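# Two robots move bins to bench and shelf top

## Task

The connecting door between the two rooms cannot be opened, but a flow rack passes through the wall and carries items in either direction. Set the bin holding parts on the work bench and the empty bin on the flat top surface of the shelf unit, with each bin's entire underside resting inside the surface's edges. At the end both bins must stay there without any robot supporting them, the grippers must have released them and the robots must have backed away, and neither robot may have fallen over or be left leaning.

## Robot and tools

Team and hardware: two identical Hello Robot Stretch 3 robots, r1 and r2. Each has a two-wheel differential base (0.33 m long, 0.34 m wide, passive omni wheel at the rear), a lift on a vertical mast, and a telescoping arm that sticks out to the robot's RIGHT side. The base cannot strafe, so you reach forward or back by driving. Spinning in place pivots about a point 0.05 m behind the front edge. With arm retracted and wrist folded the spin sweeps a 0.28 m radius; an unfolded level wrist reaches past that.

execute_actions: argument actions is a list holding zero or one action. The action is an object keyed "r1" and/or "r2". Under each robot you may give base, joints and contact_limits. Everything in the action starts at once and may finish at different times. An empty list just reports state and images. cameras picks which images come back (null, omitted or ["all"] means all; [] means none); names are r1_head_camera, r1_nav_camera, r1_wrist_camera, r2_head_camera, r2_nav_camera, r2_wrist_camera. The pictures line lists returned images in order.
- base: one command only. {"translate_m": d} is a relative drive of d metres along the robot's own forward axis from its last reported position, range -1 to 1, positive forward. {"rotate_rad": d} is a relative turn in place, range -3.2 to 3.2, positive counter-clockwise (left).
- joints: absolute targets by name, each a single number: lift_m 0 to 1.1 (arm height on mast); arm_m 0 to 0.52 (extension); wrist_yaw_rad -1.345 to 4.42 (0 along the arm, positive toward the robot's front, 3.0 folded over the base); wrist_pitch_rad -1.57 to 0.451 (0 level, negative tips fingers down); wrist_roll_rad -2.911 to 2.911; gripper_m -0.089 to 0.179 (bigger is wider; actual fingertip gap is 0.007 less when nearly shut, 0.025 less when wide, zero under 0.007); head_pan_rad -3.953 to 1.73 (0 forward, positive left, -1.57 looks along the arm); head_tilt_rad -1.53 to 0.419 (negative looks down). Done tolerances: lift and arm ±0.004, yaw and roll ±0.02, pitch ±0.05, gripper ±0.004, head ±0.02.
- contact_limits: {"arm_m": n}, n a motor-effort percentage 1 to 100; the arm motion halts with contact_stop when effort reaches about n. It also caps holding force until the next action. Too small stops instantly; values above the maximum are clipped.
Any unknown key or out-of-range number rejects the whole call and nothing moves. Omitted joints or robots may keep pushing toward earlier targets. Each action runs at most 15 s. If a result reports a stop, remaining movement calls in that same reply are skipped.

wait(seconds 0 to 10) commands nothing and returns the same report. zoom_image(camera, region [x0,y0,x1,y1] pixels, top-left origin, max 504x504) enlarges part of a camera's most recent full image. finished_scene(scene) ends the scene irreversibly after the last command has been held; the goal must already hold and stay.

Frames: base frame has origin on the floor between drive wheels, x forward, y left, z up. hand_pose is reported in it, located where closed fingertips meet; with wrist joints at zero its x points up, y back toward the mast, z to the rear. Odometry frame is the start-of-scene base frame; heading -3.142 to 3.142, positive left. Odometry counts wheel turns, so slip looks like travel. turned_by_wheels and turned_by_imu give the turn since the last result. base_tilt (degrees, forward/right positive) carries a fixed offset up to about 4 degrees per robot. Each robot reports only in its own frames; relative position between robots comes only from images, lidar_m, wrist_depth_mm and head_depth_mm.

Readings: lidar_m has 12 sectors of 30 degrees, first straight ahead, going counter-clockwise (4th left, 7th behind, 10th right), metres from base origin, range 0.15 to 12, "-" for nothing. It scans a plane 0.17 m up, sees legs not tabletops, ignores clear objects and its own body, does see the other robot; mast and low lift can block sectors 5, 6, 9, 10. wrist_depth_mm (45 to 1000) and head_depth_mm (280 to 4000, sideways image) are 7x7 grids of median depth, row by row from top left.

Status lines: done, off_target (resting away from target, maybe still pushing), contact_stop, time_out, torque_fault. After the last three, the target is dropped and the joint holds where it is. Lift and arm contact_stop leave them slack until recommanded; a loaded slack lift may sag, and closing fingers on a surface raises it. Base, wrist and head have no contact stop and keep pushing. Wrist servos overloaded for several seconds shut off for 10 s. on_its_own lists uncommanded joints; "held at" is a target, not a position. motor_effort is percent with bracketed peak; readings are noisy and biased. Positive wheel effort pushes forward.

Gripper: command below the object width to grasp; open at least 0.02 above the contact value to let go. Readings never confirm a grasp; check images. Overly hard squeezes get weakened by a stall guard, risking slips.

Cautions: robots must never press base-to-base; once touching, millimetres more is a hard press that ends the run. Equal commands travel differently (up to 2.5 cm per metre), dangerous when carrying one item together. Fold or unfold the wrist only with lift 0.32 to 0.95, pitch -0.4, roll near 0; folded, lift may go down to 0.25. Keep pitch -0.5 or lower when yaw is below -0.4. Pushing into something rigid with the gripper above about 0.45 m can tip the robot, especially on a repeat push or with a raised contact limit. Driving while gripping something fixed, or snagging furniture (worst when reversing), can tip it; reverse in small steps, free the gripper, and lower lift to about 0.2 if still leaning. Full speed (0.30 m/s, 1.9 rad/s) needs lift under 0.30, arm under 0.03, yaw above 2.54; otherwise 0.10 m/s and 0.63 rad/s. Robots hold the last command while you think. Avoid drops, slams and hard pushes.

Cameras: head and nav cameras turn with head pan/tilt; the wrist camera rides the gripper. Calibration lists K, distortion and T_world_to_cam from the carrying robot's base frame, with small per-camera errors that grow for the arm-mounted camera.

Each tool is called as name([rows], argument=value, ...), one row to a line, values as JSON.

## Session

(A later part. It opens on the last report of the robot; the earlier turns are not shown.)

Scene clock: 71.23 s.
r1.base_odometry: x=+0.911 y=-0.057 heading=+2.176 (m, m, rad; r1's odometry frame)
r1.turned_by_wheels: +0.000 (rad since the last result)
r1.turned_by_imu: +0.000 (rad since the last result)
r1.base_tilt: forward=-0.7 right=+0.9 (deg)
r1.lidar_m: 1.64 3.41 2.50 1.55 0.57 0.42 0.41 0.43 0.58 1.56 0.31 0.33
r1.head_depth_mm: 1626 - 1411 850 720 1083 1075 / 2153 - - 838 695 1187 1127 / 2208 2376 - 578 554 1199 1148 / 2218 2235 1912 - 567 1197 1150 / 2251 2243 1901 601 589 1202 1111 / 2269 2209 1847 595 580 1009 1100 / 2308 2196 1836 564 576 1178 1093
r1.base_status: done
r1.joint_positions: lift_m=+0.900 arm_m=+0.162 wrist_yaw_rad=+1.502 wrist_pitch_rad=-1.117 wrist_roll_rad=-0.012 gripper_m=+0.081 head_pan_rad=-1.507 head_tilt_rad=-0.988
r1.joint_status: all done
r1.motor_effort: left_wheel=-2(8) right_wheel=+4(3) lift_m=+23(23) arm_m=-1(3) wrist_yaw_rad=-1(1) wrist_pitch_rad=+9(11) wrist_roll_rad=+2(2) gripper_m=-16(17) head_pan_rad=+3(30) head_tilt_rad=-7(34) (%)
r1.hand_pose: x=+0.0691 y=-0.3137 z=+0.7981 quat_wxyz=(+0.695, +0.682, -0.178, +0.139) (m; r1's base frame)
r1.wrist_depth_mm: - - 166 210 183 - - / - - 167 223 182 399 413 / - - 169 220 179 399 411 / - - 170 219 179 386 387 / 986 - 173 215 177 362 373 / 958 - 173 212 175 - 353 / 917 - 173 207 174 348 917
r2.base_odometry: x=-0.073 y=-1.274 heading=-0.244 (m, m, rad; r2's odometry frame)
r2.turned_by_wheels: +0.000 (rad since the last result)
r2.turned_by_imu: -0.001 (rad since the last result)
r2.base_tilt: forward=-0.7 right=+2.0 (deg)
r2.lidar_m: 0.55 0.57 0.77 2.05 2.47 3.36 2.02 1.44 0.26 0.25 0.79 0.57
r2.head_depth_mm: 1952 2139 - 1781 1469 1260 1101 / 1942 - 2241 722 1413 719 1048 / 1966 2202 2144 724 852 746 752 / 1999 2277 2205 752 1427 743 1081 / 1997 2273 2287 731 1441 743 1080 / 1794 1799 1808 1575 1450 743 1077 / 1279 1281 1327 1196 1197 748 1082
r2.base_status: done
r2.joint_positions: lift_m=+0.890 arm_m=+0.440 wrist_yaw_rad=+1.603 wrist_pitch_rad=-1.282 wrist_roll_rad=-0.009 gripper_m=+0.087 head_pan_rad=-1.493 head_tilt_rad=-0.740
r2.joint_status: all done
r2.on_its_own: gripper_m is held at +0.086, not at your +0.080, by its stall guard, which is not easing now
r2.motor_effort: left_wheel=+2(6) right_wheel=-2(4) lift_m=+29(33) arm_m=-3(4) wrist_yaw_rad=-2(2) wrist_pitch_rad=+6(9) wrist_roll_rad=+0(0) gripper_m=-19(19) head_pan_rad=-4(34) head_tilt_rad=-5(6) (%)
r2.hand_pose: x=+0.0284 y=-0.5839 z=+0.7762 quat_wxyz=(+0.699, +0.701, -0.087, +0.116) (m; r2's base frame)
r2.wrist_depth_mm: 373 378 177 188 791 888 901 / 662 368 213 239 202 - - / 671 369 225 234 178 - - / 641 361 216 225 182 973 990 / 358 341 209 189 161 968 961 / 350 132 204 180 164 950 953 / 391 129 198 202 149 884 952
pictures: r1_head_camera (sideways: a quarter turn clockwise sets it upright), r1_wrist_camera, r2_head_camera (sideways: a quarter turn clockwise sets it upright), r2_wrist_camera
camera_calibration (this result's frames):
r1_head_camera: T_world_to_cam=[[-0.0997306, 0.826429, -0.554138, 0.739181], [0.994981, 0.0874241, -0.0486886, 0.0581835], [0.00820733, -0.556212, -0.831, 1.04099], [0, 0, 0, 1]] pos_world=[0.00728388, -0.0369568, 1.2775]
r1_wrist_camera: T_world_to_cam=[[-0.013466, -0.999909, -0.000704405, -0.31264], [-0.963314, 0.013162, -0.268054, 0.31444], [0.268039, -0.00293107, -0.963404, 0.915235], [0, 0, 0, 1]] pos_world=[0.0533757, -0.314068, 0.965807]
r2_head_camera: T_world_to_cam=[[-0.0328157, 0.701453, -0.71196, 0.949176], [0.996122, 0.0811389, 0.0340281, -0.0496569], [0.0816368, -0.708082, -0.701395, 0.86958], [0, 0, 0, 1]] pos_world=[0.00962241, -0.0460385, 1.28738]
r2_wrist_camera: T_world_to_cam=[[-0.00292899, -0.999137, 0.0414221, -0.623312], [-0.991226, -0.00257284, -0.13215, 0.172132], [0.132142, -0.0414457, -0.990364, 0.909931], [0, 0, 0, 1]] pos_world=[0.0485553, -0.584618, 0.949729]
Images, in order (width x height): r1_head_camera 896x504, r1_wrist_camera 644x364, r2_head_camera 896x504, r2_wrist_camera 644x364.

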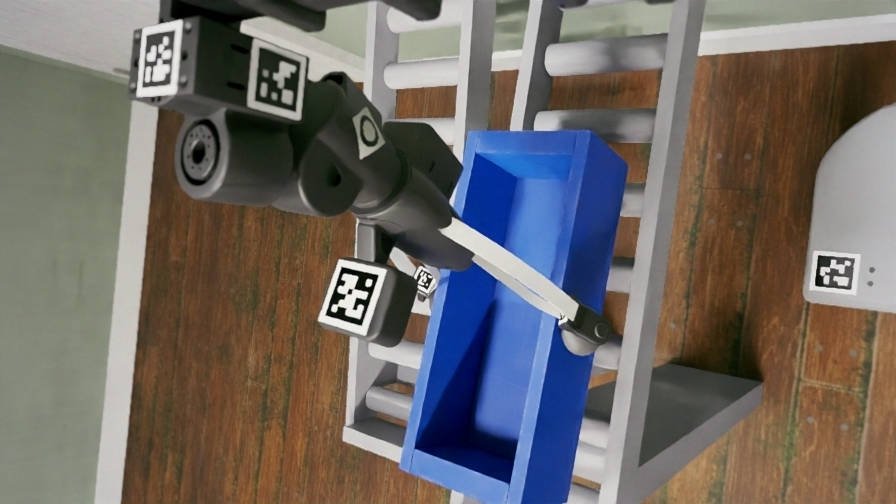

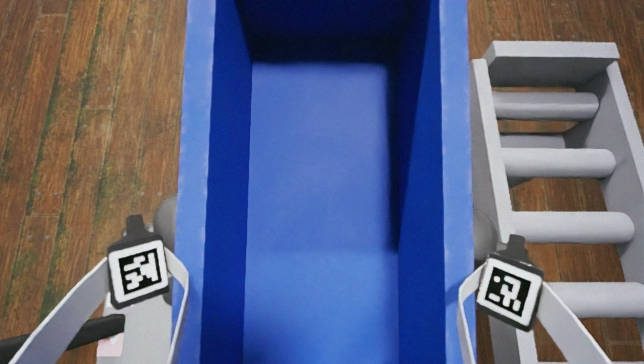

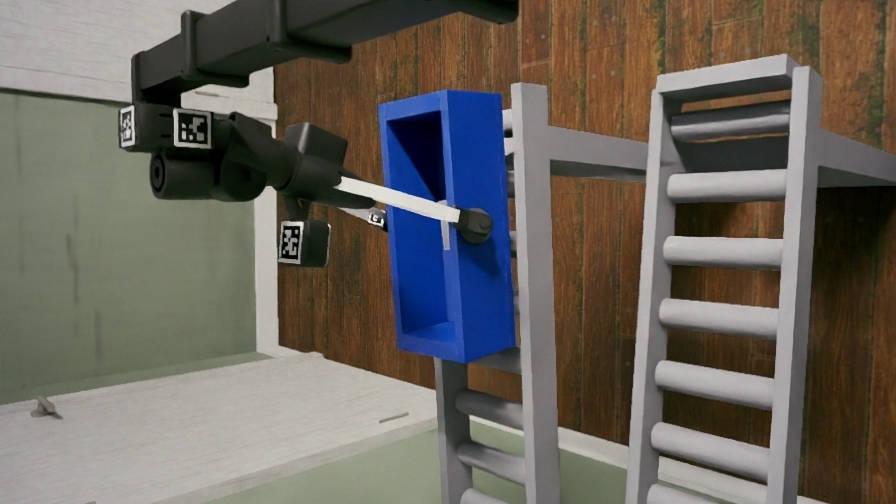

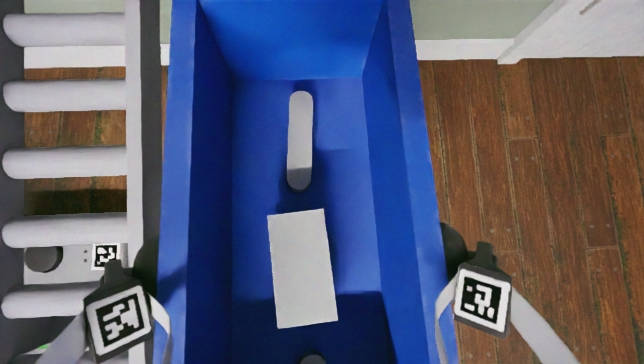

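execute_actions([
  {"r1":{"joints":{"lift_m":0.86,"arm_m":0.166}},"r2":{"base":{"translate_m":0.02},"joints":{"lift_m":0.865}}},
], cameras=["r1_head_camera","r1_wrist_camera","r2_head_camera","r2_wrist_camera"])

Scene clock: 72.97 s.
r1.base_odometry: x=+0.911 y=-0.057 heading=+2.176 (m, m, rad; r1's odometry frame)
r1.turned_by_wheels: +0.000 (rad since the last result)
r1.turned_by_imu: +0.000 (rad since the last result)
r1.base_tilt: forward=-0.7 right=+0.9 (deg)
r1.lidar_m: 1.63 3.43 2.49 1.55 0.57 0.42 0.41 0.42 0.58 1.57 0.31 0.33
r1.head_depth_mm: 1616 1481 - 1106 696 1119 1073 / 2177 2317 - 849 701 1188 1126 / 2188 2290 - 611 593 1202 1150 / 2208 2237 1845 633 619 1195 1140 / 2216 2253 1843 637 602 1206 1115 / 2260 2191 1839 637 584 1010 1106 / 2285 2190 1837 699 580 1180 1092
r1.base_status: not commanded
r1.joint_positions: lift_m=+0.860 arm_m=+0.166 wrist_yaw_rad=+1.502 wrist_pitch_rad=-1.117 wrist_roll_rad=-0.012 gripper_m=+0.081 head_pan_rad=-1.507 head_tilt_rad=-0.988
r1.joint_status: all done
r1.motor_effort: left_wheel=-2(1) right_wheel=+4(4) lift_m=+23(23) arm_m=+3(4) wrist_yaw_rad=-1(1) wrist_pitch_rad=+9(9) wrist_roll_rad=+2(2) gripper_m=-17(16) head_pan_rad=+3(3) head_tilt_rad=-6(7) (%)
r1.hand_pose: x=+0.0691 y=-0.3172 z=+0.7581 quat_wxyz=(+0.695, +0.682, -0.178, +0.139) (m; r1's base frame)
r1.wrist_depth_mm: - - 166 209 184 363 363 / - - 168 222 183 370 378 / - 977 169 220 181 350 378 / 961 971 169 217 178 345 954 / 913 924 172 213 177 300 326 / 910 - 173 211 175 - 317 / - - 175 209 175 866 879
r2.base_odometry: x=-0.054 y=-1.279 heading=-0.244 (m, m, rad; r2's odometry frame)
r2.turned_by_wheels: +0.000 (rad since the last result)
r2.turned_by_imu: +0.000 (rad since the last result)
r2.base_tilt: forward=-0.6 right=+2.0 (deg)
r2.lidar_m: 0.53 0.55 0.74 1.97 2.47 3.37 2.04 1.46 0.26 0.26 0.76 0.55
r2.head_depth_mm: 1941 2177 - 1716 1444 1243 1087 / 1979 2161 2248 787 847 743 746 / 1959 2175 - 761 1083 750 893 / 1989 2294 2331 790 1436 755 1079 / 2003 2309 2272 791 1438 736 1076 / 1725 1728 1730 1537 1438 741 1083 / 1230 1233 1280 1156 825 747 1081
r2.base_status: done
r2.joint_positions: lift_m=+0.865 arm_m=+0.440 wrist_yaw_rad=+1.603 wrist_pitch_rad=-1.282 wrist_roll_rad=-0.009 gripper_m=+0.087 head_pan_rad=-1.493 head_tilt_rad=-0.740
r2.joint_status: all done
r2.on_its_own: gripper_m is held at +0.086, not at your +0.080, by its stall guard, which is not easing now
r2.motor_effort: left_wheel=+2(6) right_wheel=-2(4) lift_m=+29(31) arm_m=-4(4) wrist_yaw_rad=-1(1) wrist_pitch_rad=+6(6) wrist_roll_rad=+0(0) gripper_m=-20(20) head_pan_rad=-4(4) head_tilt_rad=-6(5) (%)
r2.hand_pose: x=+0.0284 y=-0.5839 z=+0.7512 quat_wxyz=(+0.699, +0.701, -0.087, +0.116) (m; r2's base frame)
r2.wrist_depth_mm: 344 342 176 187 247 848 854 / 873 340 215 241 202 - - / 903 335 225 232 179 982 980 / 336 313 217 223 183 961 982 / 341 331 208 188 161 917 950 / - 132 204 180 165 925 921 / 328 129 197 202 150 886 899
pictures: r1_head_camera (sideways: a quarter turn clockwise sets it upright), r1_wrist_camera, r2_head_camera (sideways: a quarter turn clockwise sets it upright), r2_wrist_camera
camera_calibration (this result's frames):
r1_head_camera: T_world_to_cam=[[-0.0997321, 0.82645, -0.554106, 0.73914], [0.99498, 0.0874261, -0.0486877, 0.0581823], [0.00820537, -0.556181, -0.831021, 1.04102], [0, 0, 0, 1]] pos_world=[0.00728382, -0.0369559, 1.2775]
r1_wrist_camera: T_world_to_cam=[[-0.0134659, -0.999909, -0.000703677, -0.316181], [-0.963311, 0.0131617, -0.268066, 0.303773], [0.268051, -0.0029319, -0.9634, 0.876674], [0, 0, 0, 1]] pos_world=[0.0533766, -0.31758, 0.925797]
r2_head_camera: T_world_to_cam=[[-0.0327833, 0.701454, -0.71196, 0.949176], [0.996126, 0.0810929, 0.0340281, -0.0496569], [0.0816041, -0.708086, -0.701395, 0.869581], [0, 0, 0, 1]] pos_world=[0.00962028, -0.0460387, 1.28738]
r2_wrist_camera: T_world_to_cam=[[-0.00292935, -0.999137, 0.041422, -0.622275], [-0.991226, -0.00257247, -0.132149, 0.168828], [0.132142, -0.0414457, -0.990364, 0.885174], [0, 0, 0, 1]] pos_world=[0.0485553, -0.584617, 0.924731]
Images, in order (width x height): r1_head_camera 896x504, r1_wrist_camera 644x364, r2_head_camera 896x504, r2_wrist_camera 644x364.

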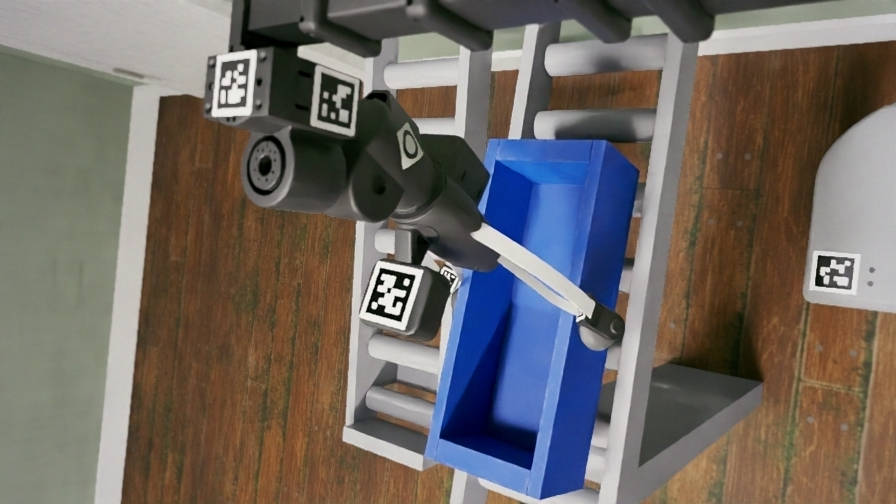

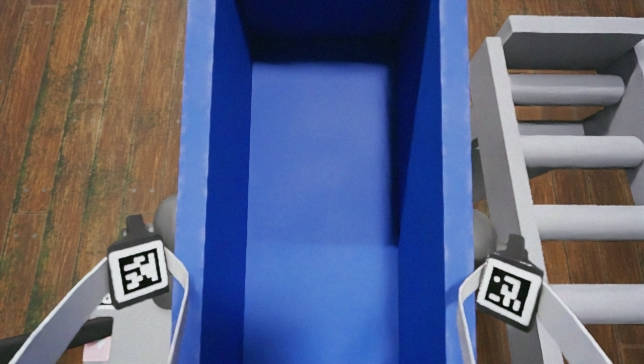

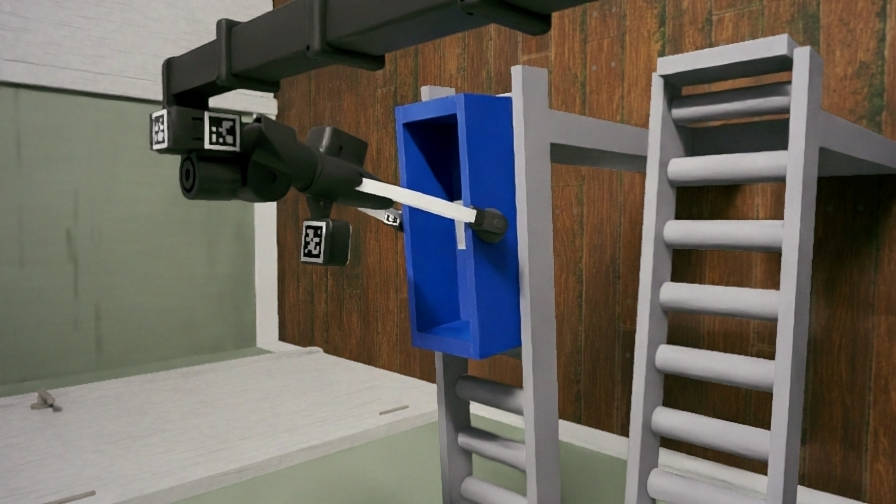

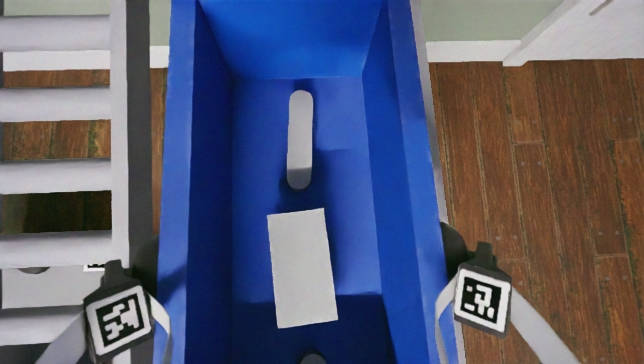

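execute_actions([
  {"r1":{"joints":{"lift_m":0.84}},"r2":{"joints":{"lift_m":0.848,"arm_m":0.447}}},
], cameras=["r1_head_camera","r1_wrist_camera","r2_head_camera","r2_wrist_camera"])

Scene clock: 74.30 s.
r1.base_odometry: x=+0.911 y=-0.057 heading=+2.176 (m, m, rad; r1's odometry frame)
r1.turned_by_wheels: +0.000 (rad since the last result)
r1.turned_by_imu: +0.000 (rad since the last result)
r1.base_tilt: forward=-0.7 right=+1.0 (deg)
r1.lidar_m: 1.64 3.41 2.51 1.55 0.57 0.42 0.41 0.42 0.58 1.57 0.31 0.33
r1.head_depth_mm: 1618 1491 - 836 696 1121 1096 / 2156 2221 - 841 705 1185 1130 / 2195 2260 - - 600 1203 1147 / 2190 2234 1871 - 616 1198 1151 / 2259 2231 1853 643 640 1207 1113 / 2279 2229 1840 803 588 1012 1102 / 2255 2199 1801 819 582 1176 1099
r1.base_status: not commanded
r1.joint_positions: lift_m=+0.840 arm_m=+0.166 wrist_yaw_rad=+1.502 wrist_pitch_rad=-1.115 wrist_roll_rad=-0.012 gripper_m=+0.081 head_pan_rad=-1.507 head_tilt_rad=-0.988
r1.joint_status: all done
r1.motor_effort: left_wheel=-3(2) right_wheel=+4(4) lift_m=+22(21) arm_m=+3(3) wrist_yaw_rad=+1(1) wrist_pitch_rad=+8(9) wrist_roll_rad=+2(2) gripper_m=-16(17) head_pan_rad=+3(3) head_tilt_rad=-7(7) (%)
r1.hand_pose: x=+0.0694 y=-0.3172 z=+0.7383 quat_wxyz=(+0.695, +0.682, -0.179, +0.140) (m; r1's base frame)
r1.wrist_depth_mm: - - 187 204 183 359 331 / - - 166 229 182 352 356 / 992 - 168 225 181 337 341 / 953 978 170 219 180 327 959 / 910 946 171 213 177 283 306 / 888 - 173 210 178 - 301 / - - 174 206 175 854 289
r2.base_odometry: x=-0.054 y=-1.279 heading=-0.244 (m, m, rad; r2's odometry frame)
r2.turned_by_wheels: +0.000 (rad since the last result)
r2.turned_by_imu: +0.000 (rad since the last result)
r2.base_tilt: forward=-0.6 right=+1.9 (deg)
r2.lidar_m: 0.53 0.55 0.74 1.97 2.48 3.36 2.04 1.46 0.26 0.26 0.76 0.55
r2.head_depth_mm: 1948 2183 - 1731 1440 1238 1081 / 1978 2148 2173 823 855 749 746 / 1971 2183 - 753 1081 752 894 / 1992 2275 2390 781 1444 761 1075 / 1979 2277 2287 786 1426 735 1080 / 1729 1713 1715 1559 1451 742 1085 / 1226 1239 1289 1142 833 749 1089
r2.base_status: not commanded
r2.joint_positions: lift_m=+0.855 arm_m=+0.447 wrist_yaw_rad=+1.603 wrist_pitch_rad=-1.244 wrist_roll_rad=-0.011 gripper_m=+0.087 head_pan_rad=-1.493 head_tilt_rad=-0.741
r2.joint_status: lift_m contact_stop (moved -0.010 of -0.017); the others done
r2.on_its_own: gripper_m is held at +0.086, not at your +0.080, by its stall guard, which is not easing now; lift_m is slack since a contact_stop, until your next command for it (your +0.848 is given up)
r2.motor_effort: left_wheel=+4(5) right_wheel=-4(9) lift_m=+29(29) arm_m=+6(7) wrist_yaw_rad=-2(1) wrist_pitch_rad=-13(27) wrist_roll_rad=+1(2) gripper_m=-20(21) head_pan_rad=-4(5) head_tilt_rad=-6(6) (%)
r2.hand_pose: x=+0.0381 y=-0.5899 z=+0.7435 quat_wxyz=(+0.697, +0.698, -0.100, +0.130) (m; r2's base frame)
r2.wrist_depth_mm: 670 357 178 189 251 819 790 / 907 353 211 236 196 - - / 340 325 229 234 201 975 - / 330 324 220 223 176 956 947 / 905 320 188 213 157 920 957 / 321 132 204 181 158 896 927 / 320 127 198 199 154 874 899
pictures: r1_head_camera (sideways: a quarter turn clockwise sets it upright), r1_wrist_camera, r2_head_camera (sideways: a quarter turn clockwise sets it upright), r2_wrist_camera
camera_calibration (this result's frames):
r1_head_camera: T_world_to_cam=[[-0.0997334, 0.826472, -0.554073, 0.739097], [0.99498, 0.0874279, -0.0486868, 0.058181], [0.00820318, -0.556147, -0.831043, 1.04105], [0, 0, 0, 1]] pos_world=[0.00728376, -0.0369549, 1.2775]
r1_wrist_camera: T_world_to_cam=[[-0.013464, -0.999909, -0.000636179, -0.316262], [-0.962984, 0.0131381, -0.269238, 0.29958], [0.269222, -0.0030124, -0.963074, 0.857164], [0, 0, 0, 1]] pos_world=[0.0534655, -0.317587, 0.905969]
r2_head_camera: T_world_to_cam=[[-0.0327505, 0.701685, -0.711734, 0.948882], [0.996132, 0.0810101, 0.0340292, -0.0496583], [0.0815355, -0.707867, -0.701624, 0.869879], [0, 0, 0, 1]] pos_world=[0.0096166, -0.0460343, 1.28737]
r2_wrist_camera: T_world_to_cam=[[-0.00303789, -0.999173, 0.0405418, -0.627263], [-0.985403, -0.00390965, -0.170194, 0.204657], [0.170212, -0.040467, -0.984576, 0.87081], [0, 0, 0, 1]] pos_world=[0.0515425, -0.590705, 0.91764]
Images, in order (width x height): r1_head_camera 896x504, r1_wrist_camera 644x364, r2_head_camera 896x504, r2_wrist_camera 644x364.

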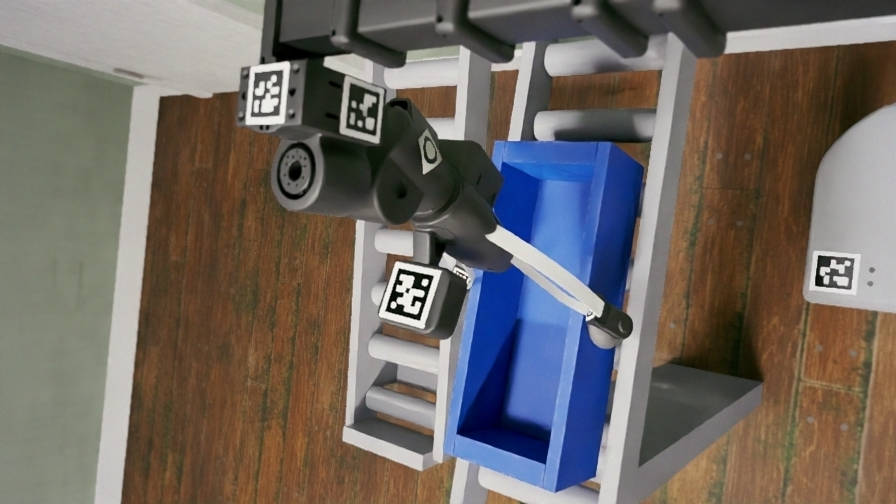

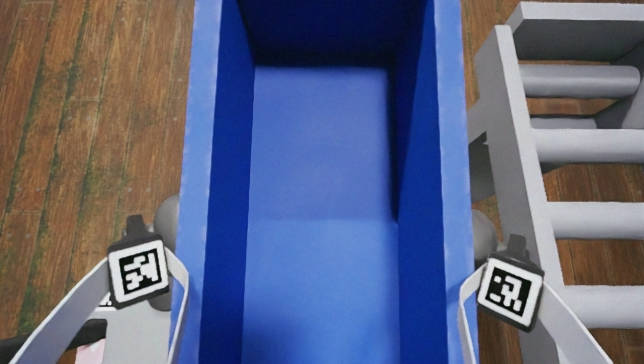

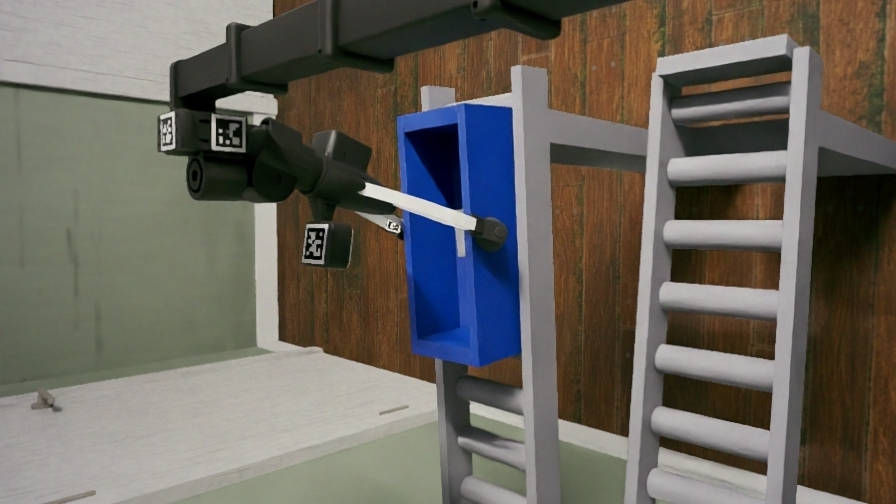

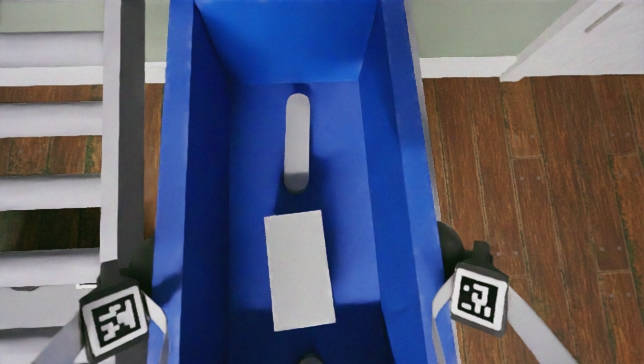

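execute_actions([
  {"r1":{"joints":{"lift_m":0.836,"gripper_m":0.17}},"r2":{"joints":{"lift_m":0.858,"gripper_m":0.17}}},
], cameras=[])

execute_actions([
  {"r1":{"joints":{"lift_m":0.9,"wrist_pitch_rad":-1.2,"head_tilt_rad":-0.8}},"r2":{"base":{"translate_m":-0.05},"joints":{"lift_m":0.92,"wrist_pitch_rad":-1.2,"head_tilt_rad":-1.0}}},
], cameras=["r1_nav_camera","r2_nav_camera"])

Scene clock: 75.93 s.
r1.base_odometry: x=+0.911 y=-0.057 heading=+2.176 (m, m, rad; r1's odometry frame)
r1.turned_by_wheels: +0.000 (rad since the last result)
r1.turned_by_imu: +0.000 (rad since the last result)
r1.base_tilt: forward=-0.7 right=+0.9 (deg)
r1.lidar_m: 1.63 3.41 2.50 1.55 0.57 0.42 0.41 0.42 0.58 1.57 0.31 0.33
r1.head_depth_mm: 1617 1499 - - 692 1120 1096 / 2149 2235 - 812 599 1188 1141 / 2176 2252 - - 644 1207 1144 / 2244 2270 1872 861 629 1192 1153 / 2239 2240 1870 643 637 1209 1116 / 2249 2216 1842 813 585 1010 1098 / 2294 2221 1837 820 643 1183 1098
r1.base_status: not commanded
r1.joint_positions: lift_m=+0.838 arm_m=+0.166 wrist_yaw_rad=+1.502 wrist_pitch_rad=-1.103 wrist_roll_rad=-0.012 gripper_m=+0.170 head_pan_rad=-1.507 head_tilt_rad=-0.988
r1.joint_status: lift_m contact_stop (moved -0.003 of -0.004); the others done
r1.on_its_own: lift_m is slack since a contact_stop, until your next command for it
r1.motor_effort: left_wheel=-2(2) right_wheel=+4(5) lift_m=+29(31) arm_m=+4(3) wrist_yaw_rad=-1(0) wrist_pitch_rad=+1(13) wrist_roll_rad=+2(2) gripper_m=+0(86) head_pan_rad=+3(3) head_tilt_rad=-7(7) (%)
r1.hand_pose: x=+0.0725 y=-0.3174 z=+0.7368 quat_wxyz=(+0.695, +0.681, -0.183, +0.144) (m; r1's base frame)
r1.wrist_depth_mm: - - 253 257 251 - 338 / - - 144 145 145 359 360 / 986 997 166 197 163 328 379 / 952 952 169 219 181 327 980 / 908 893 169 212 181 311 306 / - - 171 207 177 872 887 / - - 172 202 177 282 277
r2.base_odometry: x=-0.054 y=-1.279 heading=-0.244 (m, m, rad; r2's odometry frame)
r2.turned_by_wheels: +0.000 (rad since the last result)
r2.turned_by_imu: +0.000 (rad since the last result)
r2.base_tilt: forward=-0.7 right=+1.8 (deg)
r2.lidar_m: 0.53 0.55 0.74 1.97 2.48 3.36 2.04 1.46 0.26 0.26 0.76 0.55
r2.head_depth_mm: 1964 2182 - 1718 1446 1231 1085 / 1958 2149 2161 1636 852 745 747 / 1993 2186 - 769 1080 749 892 / 1980 2268 2387 781 1426 756 1076 / 2011 2273 2278 803 1443 737 1084 / 1703 1728 1734 829 1443 741 1086 / 1233 1223 1291 1161 837 749 1089
r2.base_status: not commanded
r2.joint_positions: lift_m=+0.858 arm_m=+0.447 wrist_yaw_rad=+1.603 wrist_pitch_rad=-1.268 wrist_roll_rad=-0.011 gripper_m=+0.170 head_pan_rad=-1.493 head_tilt_rad=-0.741
r2.joint_status: all done
r2.motor_effort: left_wheel=+3(4) right_wheel=-2(4) lift_m=+31(38) arm_m=+4(6) wrist_yaw_rad=-1(2) wrist_pitch_rad=-1(13) wrist_roll_rad=+1(1) gripper_m=+0(84) head_pan_rad=-5(4) head_tilt_rad=-5(6) (%)
r2.hand_pose: x=+0.0321 y=-0.5902 z=+0.7449 quat_wxyz=(+0.698, +0.700, -0.092, +0.121) (m; r2's base frame)
r2.wrist_depth_mm: 340 345 242 250 243 848 834 / 927 353 233 243 201 994 - / 916 328 197 231 178 960 1000 / 331 325 218 221 180 963 954 / 896 318 212 217 162 936 918 / - 318 205 208 165 - 911 / - 300 198 200 148 870 921
pictures: none
No camera images: the call's "cameras" was empty. Leave "cameras" out to get every camera's image.

not run: a stop came earlier in this reply.

execute_actions([
  {"r1":{"base":{"translate_m":0.04},"joints":{"lift_m":0.9,"wrist_pitch_rad":-1.2,"head_tilt_rad":-0.8}},"r2":{"base":{"translate_m":-0.05},"joints":{"lift_m":0.92,"wrist_pitch_rad":-1.2,"head_tilt_rad":-1.0}}},
], cameras=["r1_nav_camera","r2_nav_camera"])

execute_actions([
  {"r1":{"joints":{"arm_m":0.425}},"r2":{"joints":{"arm_m":0.19,"wrist_yaw_rad":1.58}}},
], cameras=["r1_head_camera","r1_wrist_camera","r2_head_camera","r2_wrist_camera"])

Scene clock: 78.43 s.
r1.base_odometry: x=+0.888 y=-0.024 heading=+2.176 (m, m, rad; r1's odometry frame)
r1.turned_by_wheels: +0.000 (rad since the last result)
r1.turned_by_imu: -0.001 (rad since the last result)
r1.base_tilt: forward=-0.7 right=+0.9 (deg)
r1.lidar_m: 2.98 3.42 2.50 1.70 0.63 0.47 0.45 0.47 0.64 0.60 0.29 1.57
r1.head_depth_mm: 1904 1677 1597 1521 776 686 1077 / 2028 2336 2546 - 784 682 1106 / 2071 2332 2544 - 786 1250 1103 / 2089 2374 2413 1936 788 645 1094 / 2098 2398 2365 1928 790 995 1107 / 2106 2442 2350 1847 805 642 763 / 2140 2444 2341 1841 1527 622 1080
r1.base_status: done
r1.joint_positions: lift_m=+0.900 arm_m=+0.166 wrist_yaw_rad=+1.502 wrist_pitch_rad=-1.201 wrist_roll_rad=-0.012 gripper_m=+0.170 head_pan_rad=-1.507 head_tilt_rad=-0.804
r1.joint_status: all done
r1.motor_effort: left_wheel=-2(3) right_wheel=+3(7) lift_m=+36(40) arm_m=+2(3) wrist_yaw_rad=+0(0) wrist_pitch_rad=+0(2) wrist_roll_rad=+2(2) gripper_m=+1(1) head_pan_rad=+3(2) head_tilt_rad=+2(19) (%)
r1.hand_pose: x=+0.0485 y=-0.3158 z=+0.7907 quat_wxyz=(+0.700, +0.689, -0.149, +0.110) (m; r1's base frame)
r1.wrist_depth_mm: - - 294 - - - - / - - 305 354 319 387 385 / - - 285 286 282 395 396 / 951 - 558 637 560 380 375 / 947 962 276 278 278 369 357 / - - 274 969 275 957 355 / 900 - 271 949 272 927 916
r2.base_odometry: x=-0.102 y=-1.267 heading=-0.244 (m, m, rad; r2's odometry frame)
r2.turned_by_wheels: +0.000 (rad since the last result)
r2.turned_by_imu: +0.000 (rad since the last result)
r2.base_tilt: forward=-0.5 right=+2.1 (deg)
r2.lidar_m: 0.58 0.60 0.81 2.17 2.47 3.36 2.00 1.41 2.45 0.25 0.84 0.60
r2.head_depth_mm: 2133 1942 1656 1454 1303 1164 1068 / 2135 1940 1655 1470 1267 1174 - / - 1916 793 886 762 1171 - / 2098 1976 787 1474 1251 1179 1086 / 2163 1962 819 1492 764 1193 1077 / 1910 1876 834 1468 756 1197 1079 / 1362 1369 837 788 730 1197 1080
r2.base_status: done
r2.joint_positions: lift_m=+0.920 arm_m=+0.447 wrist_yaw_rad=+1.603 wrist_pitch_rad=-1.209 wrist_roll_rad=-0.011 gripper_m=+0.170 head_pan_rad=-1.493 head_tilt_rad=-0.987
r2.joint_status: all done
r2.motor_effort: left_wheel=+1(2) right_wheel=-1(8) lift_m=+35(42) arm_m=+4(4) wrist_yaw_rad=-1(2) wrist_pitch_rad=+4(4) wrist_roll_rad=+1(1) gripper_m=+0(0) head_pan_rad=-5(4) head_tilt_rad=-8(33) (%)
r2.hand_pose: x=+0.0469 y=-0.5897 z=+0.8104 quat_wxyz=(+0.694, +0.696, -0.112, +0.142) (m; r2's base frame)
r2.wrist_depth_mm: 382 416 358 363 805 828 822 / 423 427 339 344 - - - / 409 421 - 324 - - - / 406 404 961 - - - - / 393 403 294 298 971 - - / 380 400 282 848 302 - 976 / - 389 268 324 329 898 950
pictures: r1_nav_camera (sideways: a quarter turn counterclockwise sets it upright), r2_nav_camera (sideways: a quarter turn counterclockwise sets it upright)
camera_calibration (this result's frames):
r1_nav_camera: T_world_to_cam=[[0.0244076, -0.73235, 0.680491, -0.840683], [-0.996625, -0.0711915, -0.0408702, 0.10836], [0.0783765, -0.677197, -0.731615, 0.901077], [0, 0, 0, 1]] pos_world=[0.0578905, 0.00224714, 1.23575]
r2_nav_camera: T_world_to_cam=[[0.100532, -0.857174, 0.505119, -0.61774], [-0.994876, -0.0920709, 0.0417639, 0.00527813], [0.0107078, -0.50673, -0.862039, 1.07613], [0, 0, 0, 1]] pos_world=[0.0558305, 0.0162831, 1.23948]
Images, in order (width x height): r1_nav_camera 672x504, r2_nav_camera 672x504.

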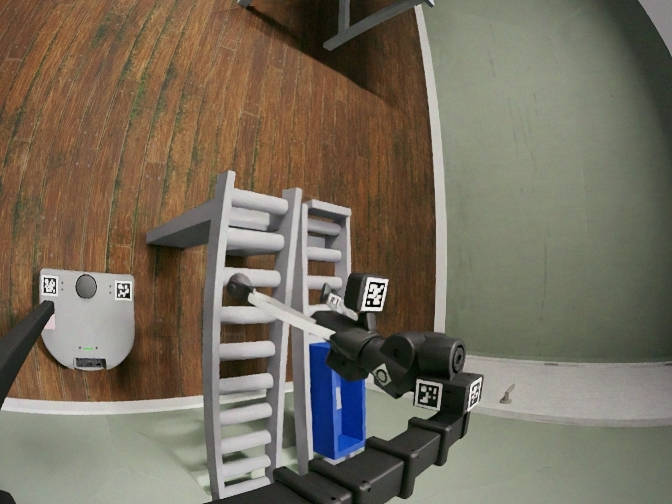

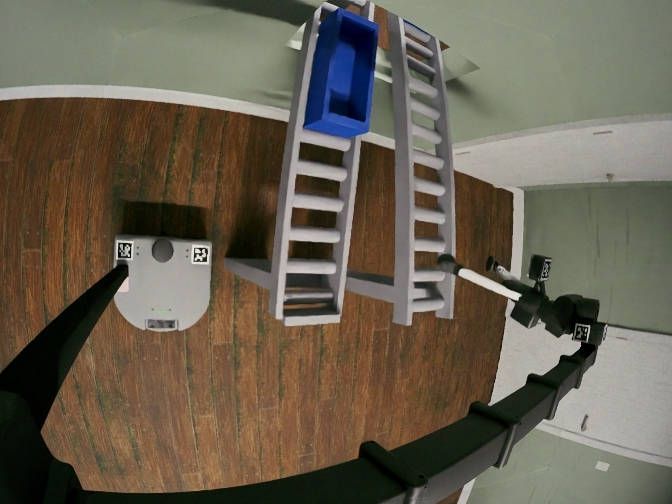

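Scene clock: 81.57 s.
r1.base_odometry: x=+0.888 y=-0.024 heading=+2.176 (m, m, rad; r1's odometry frame)
r1.turned_by_wheels: +0.000 (rad since the last result)
r1.turned_by_imu: -0.001 (rad since the last result)
r1.base_tilt: forward=-0.7 right=+1.0 (deg)
r1.lidar_m: 2.97 3.44 2.50 1.70 0.63 0.46 0.45 0.47 0.64 0.60 0.29 1.57
r1.head_depth_mm: 1908 1580 - 1570 847 686 1081 / 2040 - 2265 1905 1465 680 1107 / 2047 2279 2181 1921 819 1248 1098 / 2081 2374 2375 1892 790 683 1092 / 2102 2377 2381 1886 771 933 1112 / 2121 2446 2385 1864 764 643 763 / 2133 2455 2278 1841 1530 623 1079
r1.base_status: not commanded
r1.joint_positions: lift_m=+0.900 arm_m=+0.425 wrist_yaw_rad=+1.501 wrist_pitch_rad=-1.201 wrist_roll_rad=-0.012 gripper_m=+0.170 head_pan_rad=-1.507 head_tilt_rad=-0.804
r1.joint_status: all done
r1.motor_effort: left_wheel=-2(2) right_wheel=+3(3) lift_m=+37(36) arm_m=+3(3) wrist_yaw_rad=+0(0) wrist_pitch_rad=+0(1) wrist_roll_rad=+2(2) gripper_m=+1(1) head_pan_rad=+3(3) head_tilt_rad=+2(2) (%)
r1.hand_pose: x=+0.0485 y=-0.5748 z=+0.7907 quat_wxyz=(+0.700, +0.689, -0.150, +0.110) (m; r1's base frame)
r1.wrist_depth_mm: - - - 303 - - - / 352 318 - 371 - - - / 281 349 453 366 - - - / 984 550 557 349 984 994 - / 276 987 953 334 336 963 927 / - - 928 327 321 949 935 / 246 299 317 296 308 907 922
r2.base_odometry: x=-0.102 y=-1.267 heading=-0.244 (m, m, rad; r2's odometry frame)
r2.turned_by_wheels: +0.000 (rad since the last result)
r2.turned_by_imu: +0.000 (rad since the last result)
r2.base_tilt: forward=-0.6 right=+2.1 (deg)
r2.lidar_m: 0.58 0.60 0.81 2.16 2.47 3.36 2.00 1.41 2.45 0.25 0.83 0.60
r2.head_depth_mm: - 1880 1656 1453 1301 1165 1064 / - - 1603 1475 1245 1184 - / 2095 - - 837 732 1178 - / 2169 1962 744 1512 703 1177 1081 / 2183 1976 800 1491 721 1193 1081 / 1927 1890 832 1491 707 1186 1077 / 1369 1375 839 1289 758 1197 1084
r2.base_status: not commanded
r2.joint_positions: lift_m=+0.920 arm_m=+0.190 wrist_yaw_rad=+1.582 wrist_pitch_rad=-1.209 wrist_roll_rad=-0.011 gripper_m=+0.170 head_pan_rad=-1.493 head_tilt_rad=-0.988
r2.joint_status: all done
r2.motor_effort: left_wheel=+1(2) right_wheel=-1(1) lift_m=+35(35) arm_m=-4(5) wrist_yaw_rad=-3(2) wrist_pitch_rad=+4(4) wrist_roll_rad=+1(1) gripper_m=+0(0) head_pan_rad=-5(4) head_tilt_rad=-8(8) (%)
r2.hand_pose: x=+0.0469 y=-0.3347 z=+0.8104 quat_wxyz=(+0.696, +0.695, -0.119, +0.135) (m; r2's base frame)
r2.wrist_depth_mm: 754 754 750 449 780 381 378 / 929 950 980 439 - 352 351 / - - 418 363 - 329 334 / 956 985 396 402 - 325 337 / 968 958 386 388 981 310 - / 936 - 347 393 698 - 291 / - - 336 379 913 314 340
pictures: r1_head_camera (sideways: a quarter turn clockwise sets it upright), r1_wrist_camera, r2_head_camera (sideways: a quarter turn clockwise sets it upright), r2_wrist_camera
camera_calibration (this result's frames):
r1_head_camera: T_world_to_cam=[[-0.0924298, 0.711346, -0.696738, 0.924936], [0.995568, 0.0782158, -0.0522171, 0.0627856], [0.0173515, -0.698476, -0.715423, 0.89065], [0, 0, 0, 1]] pos_world=[0.00753015, -0.0407624, 1.28491]
r1_wrist_camera: T_world_to_cam=[[-0.0150114, -0.999873, -0.00537074, -0.570294], [-0.982432, 0.0157484, -0.185955, 0.233551], [0.186016, 0.00248494, -0.982544, 0.93511], [0, 0, 0, 1]] pos_world=[0.0469418, -0.576224, 0.959154]
r2_head_camera: T_world_to_cam=[[-0.0445157, 0.853806, -0.518685, 0.697426], [0.996794, 0.0725158, 0.0338191, -0.0493779], [0.0664879, -0.515517, -0.854296, 1.06848], [0, 0, 0, 1]] pos_world=[0.00922492, -0.0410654, 1.27621]
r2_wrist_camera: T_world_to_cam=[[-0.0245676, -0.998926, 0.0392878, -0.372862], [-0.97865, 0.0160098, -0.20491, 0.260224], [0.204061, -0.0434832, -0.977992, 0.937529], [0, 0, 0, 1]] pos_world=[0.054195, -0.335861, 0.984867]
Images, in order (width x height): r1_head_camera 896x504, r1_wrist_camera 644x364, r2_head_camera 896x504, r2_wrist_camera 644x364.

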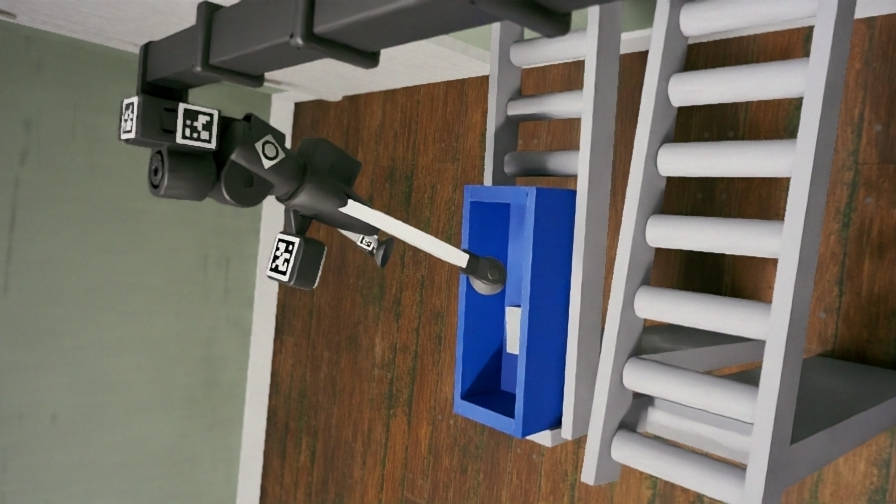

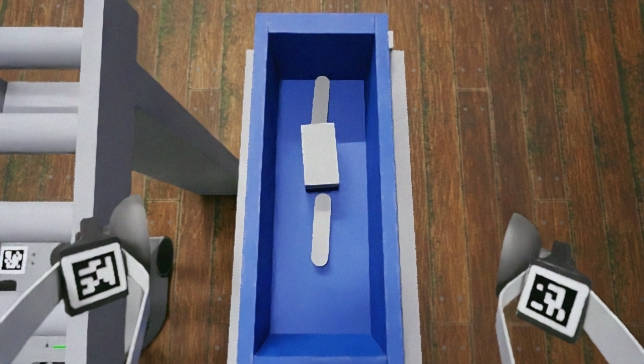

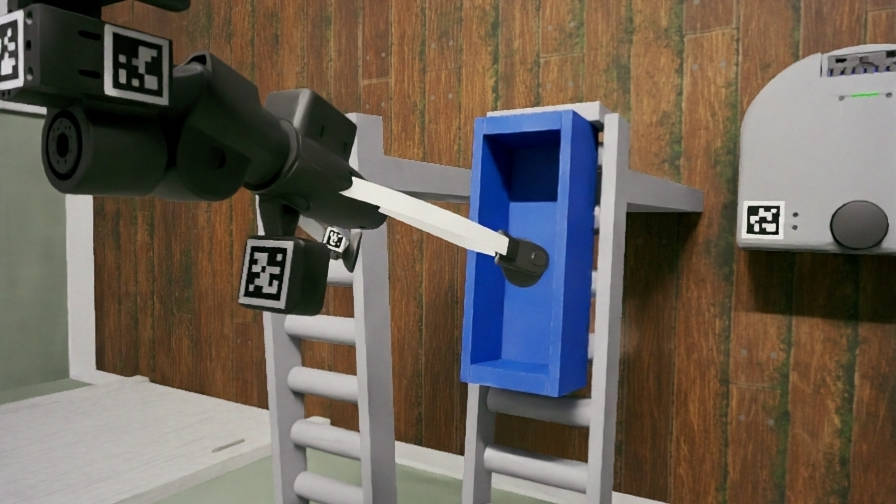

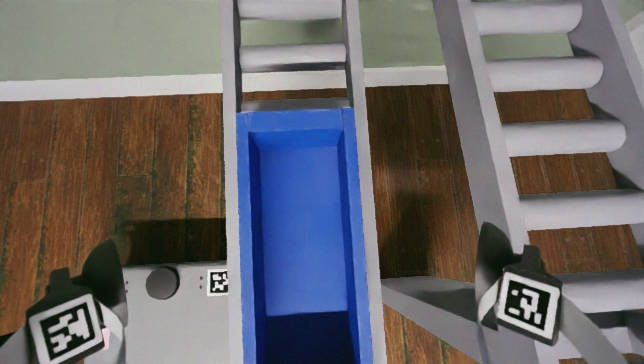

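execute_actions([
  {"r1":{"base":{"translate_m":0.05},"joints":{"lift_m":0.775}},"r2":{"joints":{"lift_m":0.745,"wrist_yaw_rad":1.6,"arm_m":0.188}}},
], cameras=["r1_head_camera","r1_wrist_camera","r2_head_camera","r2_wrist_camera"])

Scene clock: 84.30 s.
r1.base_odometry: x=+0.860 y=+0.017 heading=+2.176 (m, m, rad; r1's odometry frame)
r1.turned_by_wheels: +0.000 (rad since the last result)
r1.turned_by_imu: -0.001 (rad since the last result)
r1.base_tilt: forward=-0.7 right=+0.9 (deg)
r1.lidar_m: 2.93 3.40 2.50 1.90 0.70 0.52 0.50 0.52 0.72 0.51 0.26 1.52
r1.head_depth_mm: 1961 1879 1725 1516 - - - / 2036 2322 2409 1888 843 658 1105 / 2041 2360 - 860 777 690 1116 / 2064 2363 2374 870 787 675 1106 / 2111 2391 2377 1888 794 703 1037 / 2119 2426 2360 1844 797 641 697 / 2131 2456 2317 1839 1518 1304 1123
r1.base_status: done
r1.joint_positions: lift_m=+0.775 arm_m=+0.425 wrist_yaw_rad=+1.501 wrist_pitch_rad=-1.202 wrist_roll_rad=-0.012 gripper_m=+0.170 head_pan_rad=-1.507 head_tilt_rad=-0.804
r1.joint_status: all done
r1.motor_effort: left_wheel=-2(4) right_wheel=+2(7) lift_m=+21(29) arm_m=+3(2) wrist_yaw_rad=+0(1) wrist_pitch_rad=+1(1) wrist_roll_rad=+2(2) gripper_m=+0(1) head_pan_rad=+3(3) head_tilt_rad=+2(3) (%)
r1.hand_pose: x=+0.0484 y=-0.5748 z=+0.6664 quat_wxyz=(+0.700, +0.689, -0.149, +0.109) (m; r1's base frame)
r1.wrist_depth_mm: 948 927 188 206 188 948 967 / 220 880 203 241 204 894 916 / 243 319 174 235 175 873 877 / 835 434 173 195 174 873 854 / 834 835 175 216 174 857 850 / - 824 175 209 172 811 835 / - 797 175 200 174 805 786
r2.base_odometry: x=-0.102 y=-1.267 heading=-0.244 (m, m, rad; r2's odometry frame)
r2.turned_by_wheels: +0.000 (rad since the last result)
r2.turned_by_imu: +0.000 (rad since the last result)
r2.base_tilt: forward=-0.7 right=+2.1 (deg)
r2.lidar_m: 0.58 0.60 0.81 2.16 2.48 3.38 1.99 1.41 2.45 0.25 0.83 0.60
r2.head_depth_mm: 2131 1941 1714 - - 1152 - / 2123 1946 1734 1451 1238 1186 - / 2174 1949 796 - 734 1175 - / 2160 1966 800 751 729 1189 1085 / 2167 2001 817 1479 719 1185 1080 / 1922 1898 834 1485 709 1193 1082 / 1348 1377 836 1281 758 1193 1084
r2.base_status: not commanded
r2.joint_positions: lift_m=+0.745 arm_m=+0.188 wrist_yaw_rad=+1.597 wrist_pitch_rad=-1.208 wrist_roll_rad=-0.011 gripper_m=+0.170 head_pan_rad=-1.493 head_tilt_rad=-0.988
r2.joint_status: all done
r2.motor_effort: left_wheel=+2(2) right_wheel=-1(1) lift_m=+24(31) arm_m=-3(3) wrist_yaw_rad=+2(3) wrist_pitch_rad=+4(4) wrist_roll_rad=+1(1) gripper_m=+0(0) head_pan_rad=-4(4) head_tilt_rad=-9(8) (%)
r2.hand_pose: x=+0.0469 y=-0.3317 z=+0.6358 quat_wxyz=(+0.695, +0.696, -0.114, +0.140) (m; r2's base frame)
r2.wrist_depth_mm: 747 763 171 183 185 861 777 / 850 872 214 232 206 913 941 / 823 839 220 231 179 887 892 / 782 797 215 227 183 847 847 / 776 773 208 221 187 835 803 / 766 137 204 216 166 - 803 / - 134 199 215 171 318 272
pictures: r1_head_camera (sideways: a quarter turn clockwise sets it upright), r1_wrist_camera, r2_head_camera (sideways: a quarter turn clockwise sets it upright), r2_wrist_camera
camera_calibration (this result's frames):
r1_head_camera: T_world_to_cam=[[-0.0924298, 0.711346, -0.696738, 0.924936], [0.995568, 0.0782158, -0.0522171, 0.0627856], [0.0173515, -0.698476, -0.715423, 0.89065], [0, 0, 0, 1]] pos_world=[0.00753015, -0.0407624, 1.28491]
r1_wrist_camera: T_world_to_cam=[[-0.015014, -0.999873, -0.0053927, -0.570944], [-0.982506, 0.015754, -0.185564, 0.210073], [0.185625, 0.00251231, -0.982617, 0.813009], [0, 0, 0, 1]] pos_world=[0.0469103, -0.576224, 0.83478]
r2_head_camera: T_world_to_cam=[[-0.0445157, 0.853806, -0.518685, 0.697426], [0.996794, 0.0725158, 0.0338191, -0.0493779], [0.0664879, -0.515517, -0.854296, 1.06848], [0, 0, 0, 1]] pos_world=[0.00922492, -0.0410654, 1.27621]
r2_wrist_camera: T_world_to_cam=[[-0.00983377, -0.99918, 0.0392849, -0.363766], [-0.978763, 0.00157328, -0.204988, 0.219675], [0.204758, -0.0404664, -0.977976, 0.767885], [0, 0, 0, 1]] pos_world=[0.054202, -0.332739, 0.810294]
Images, in order (width x height): r1_head_camera 896x504, r1_wrist_camera 644x364, r2_head_camera 896x504, r2_wrist_camera 644x364.

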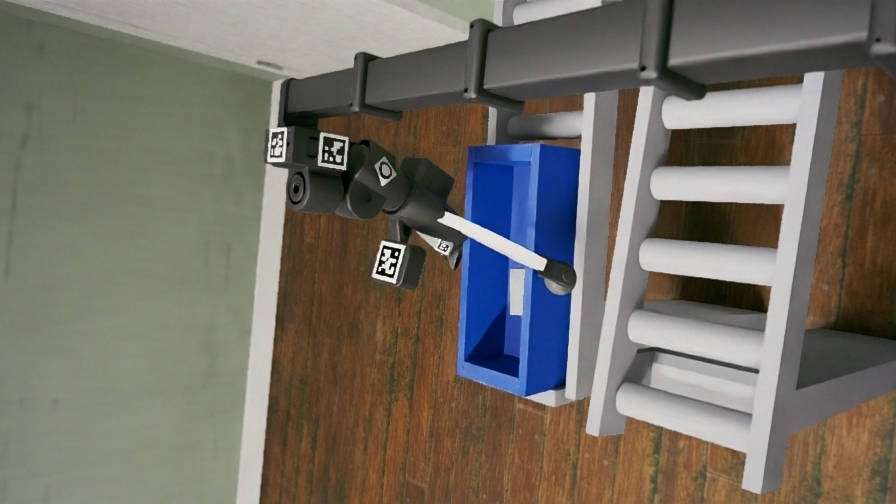

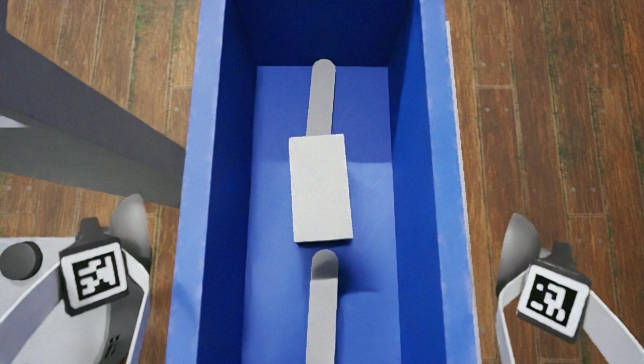

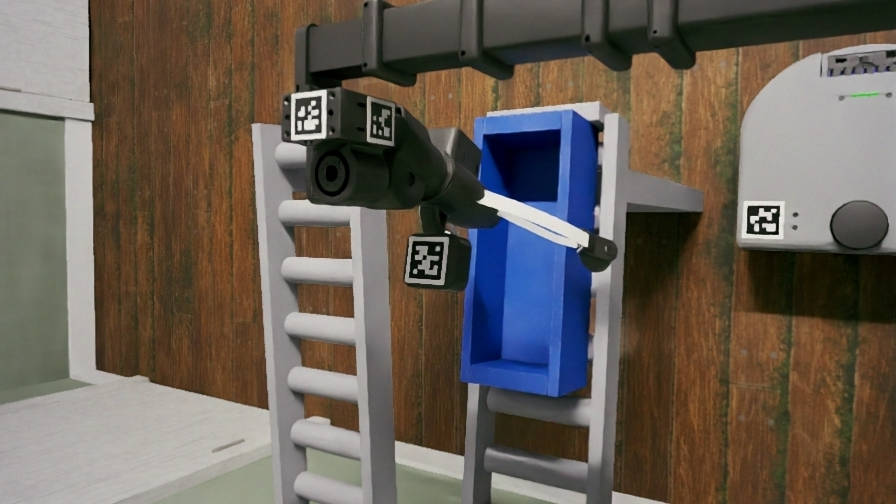

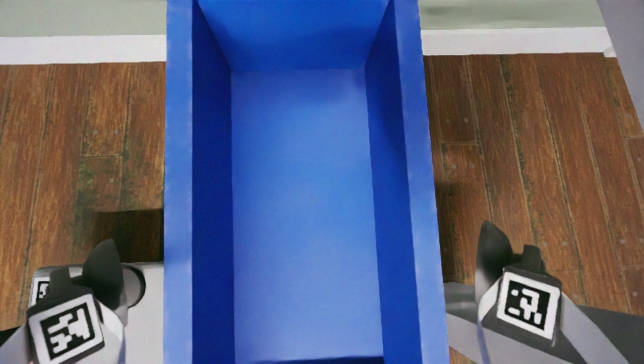

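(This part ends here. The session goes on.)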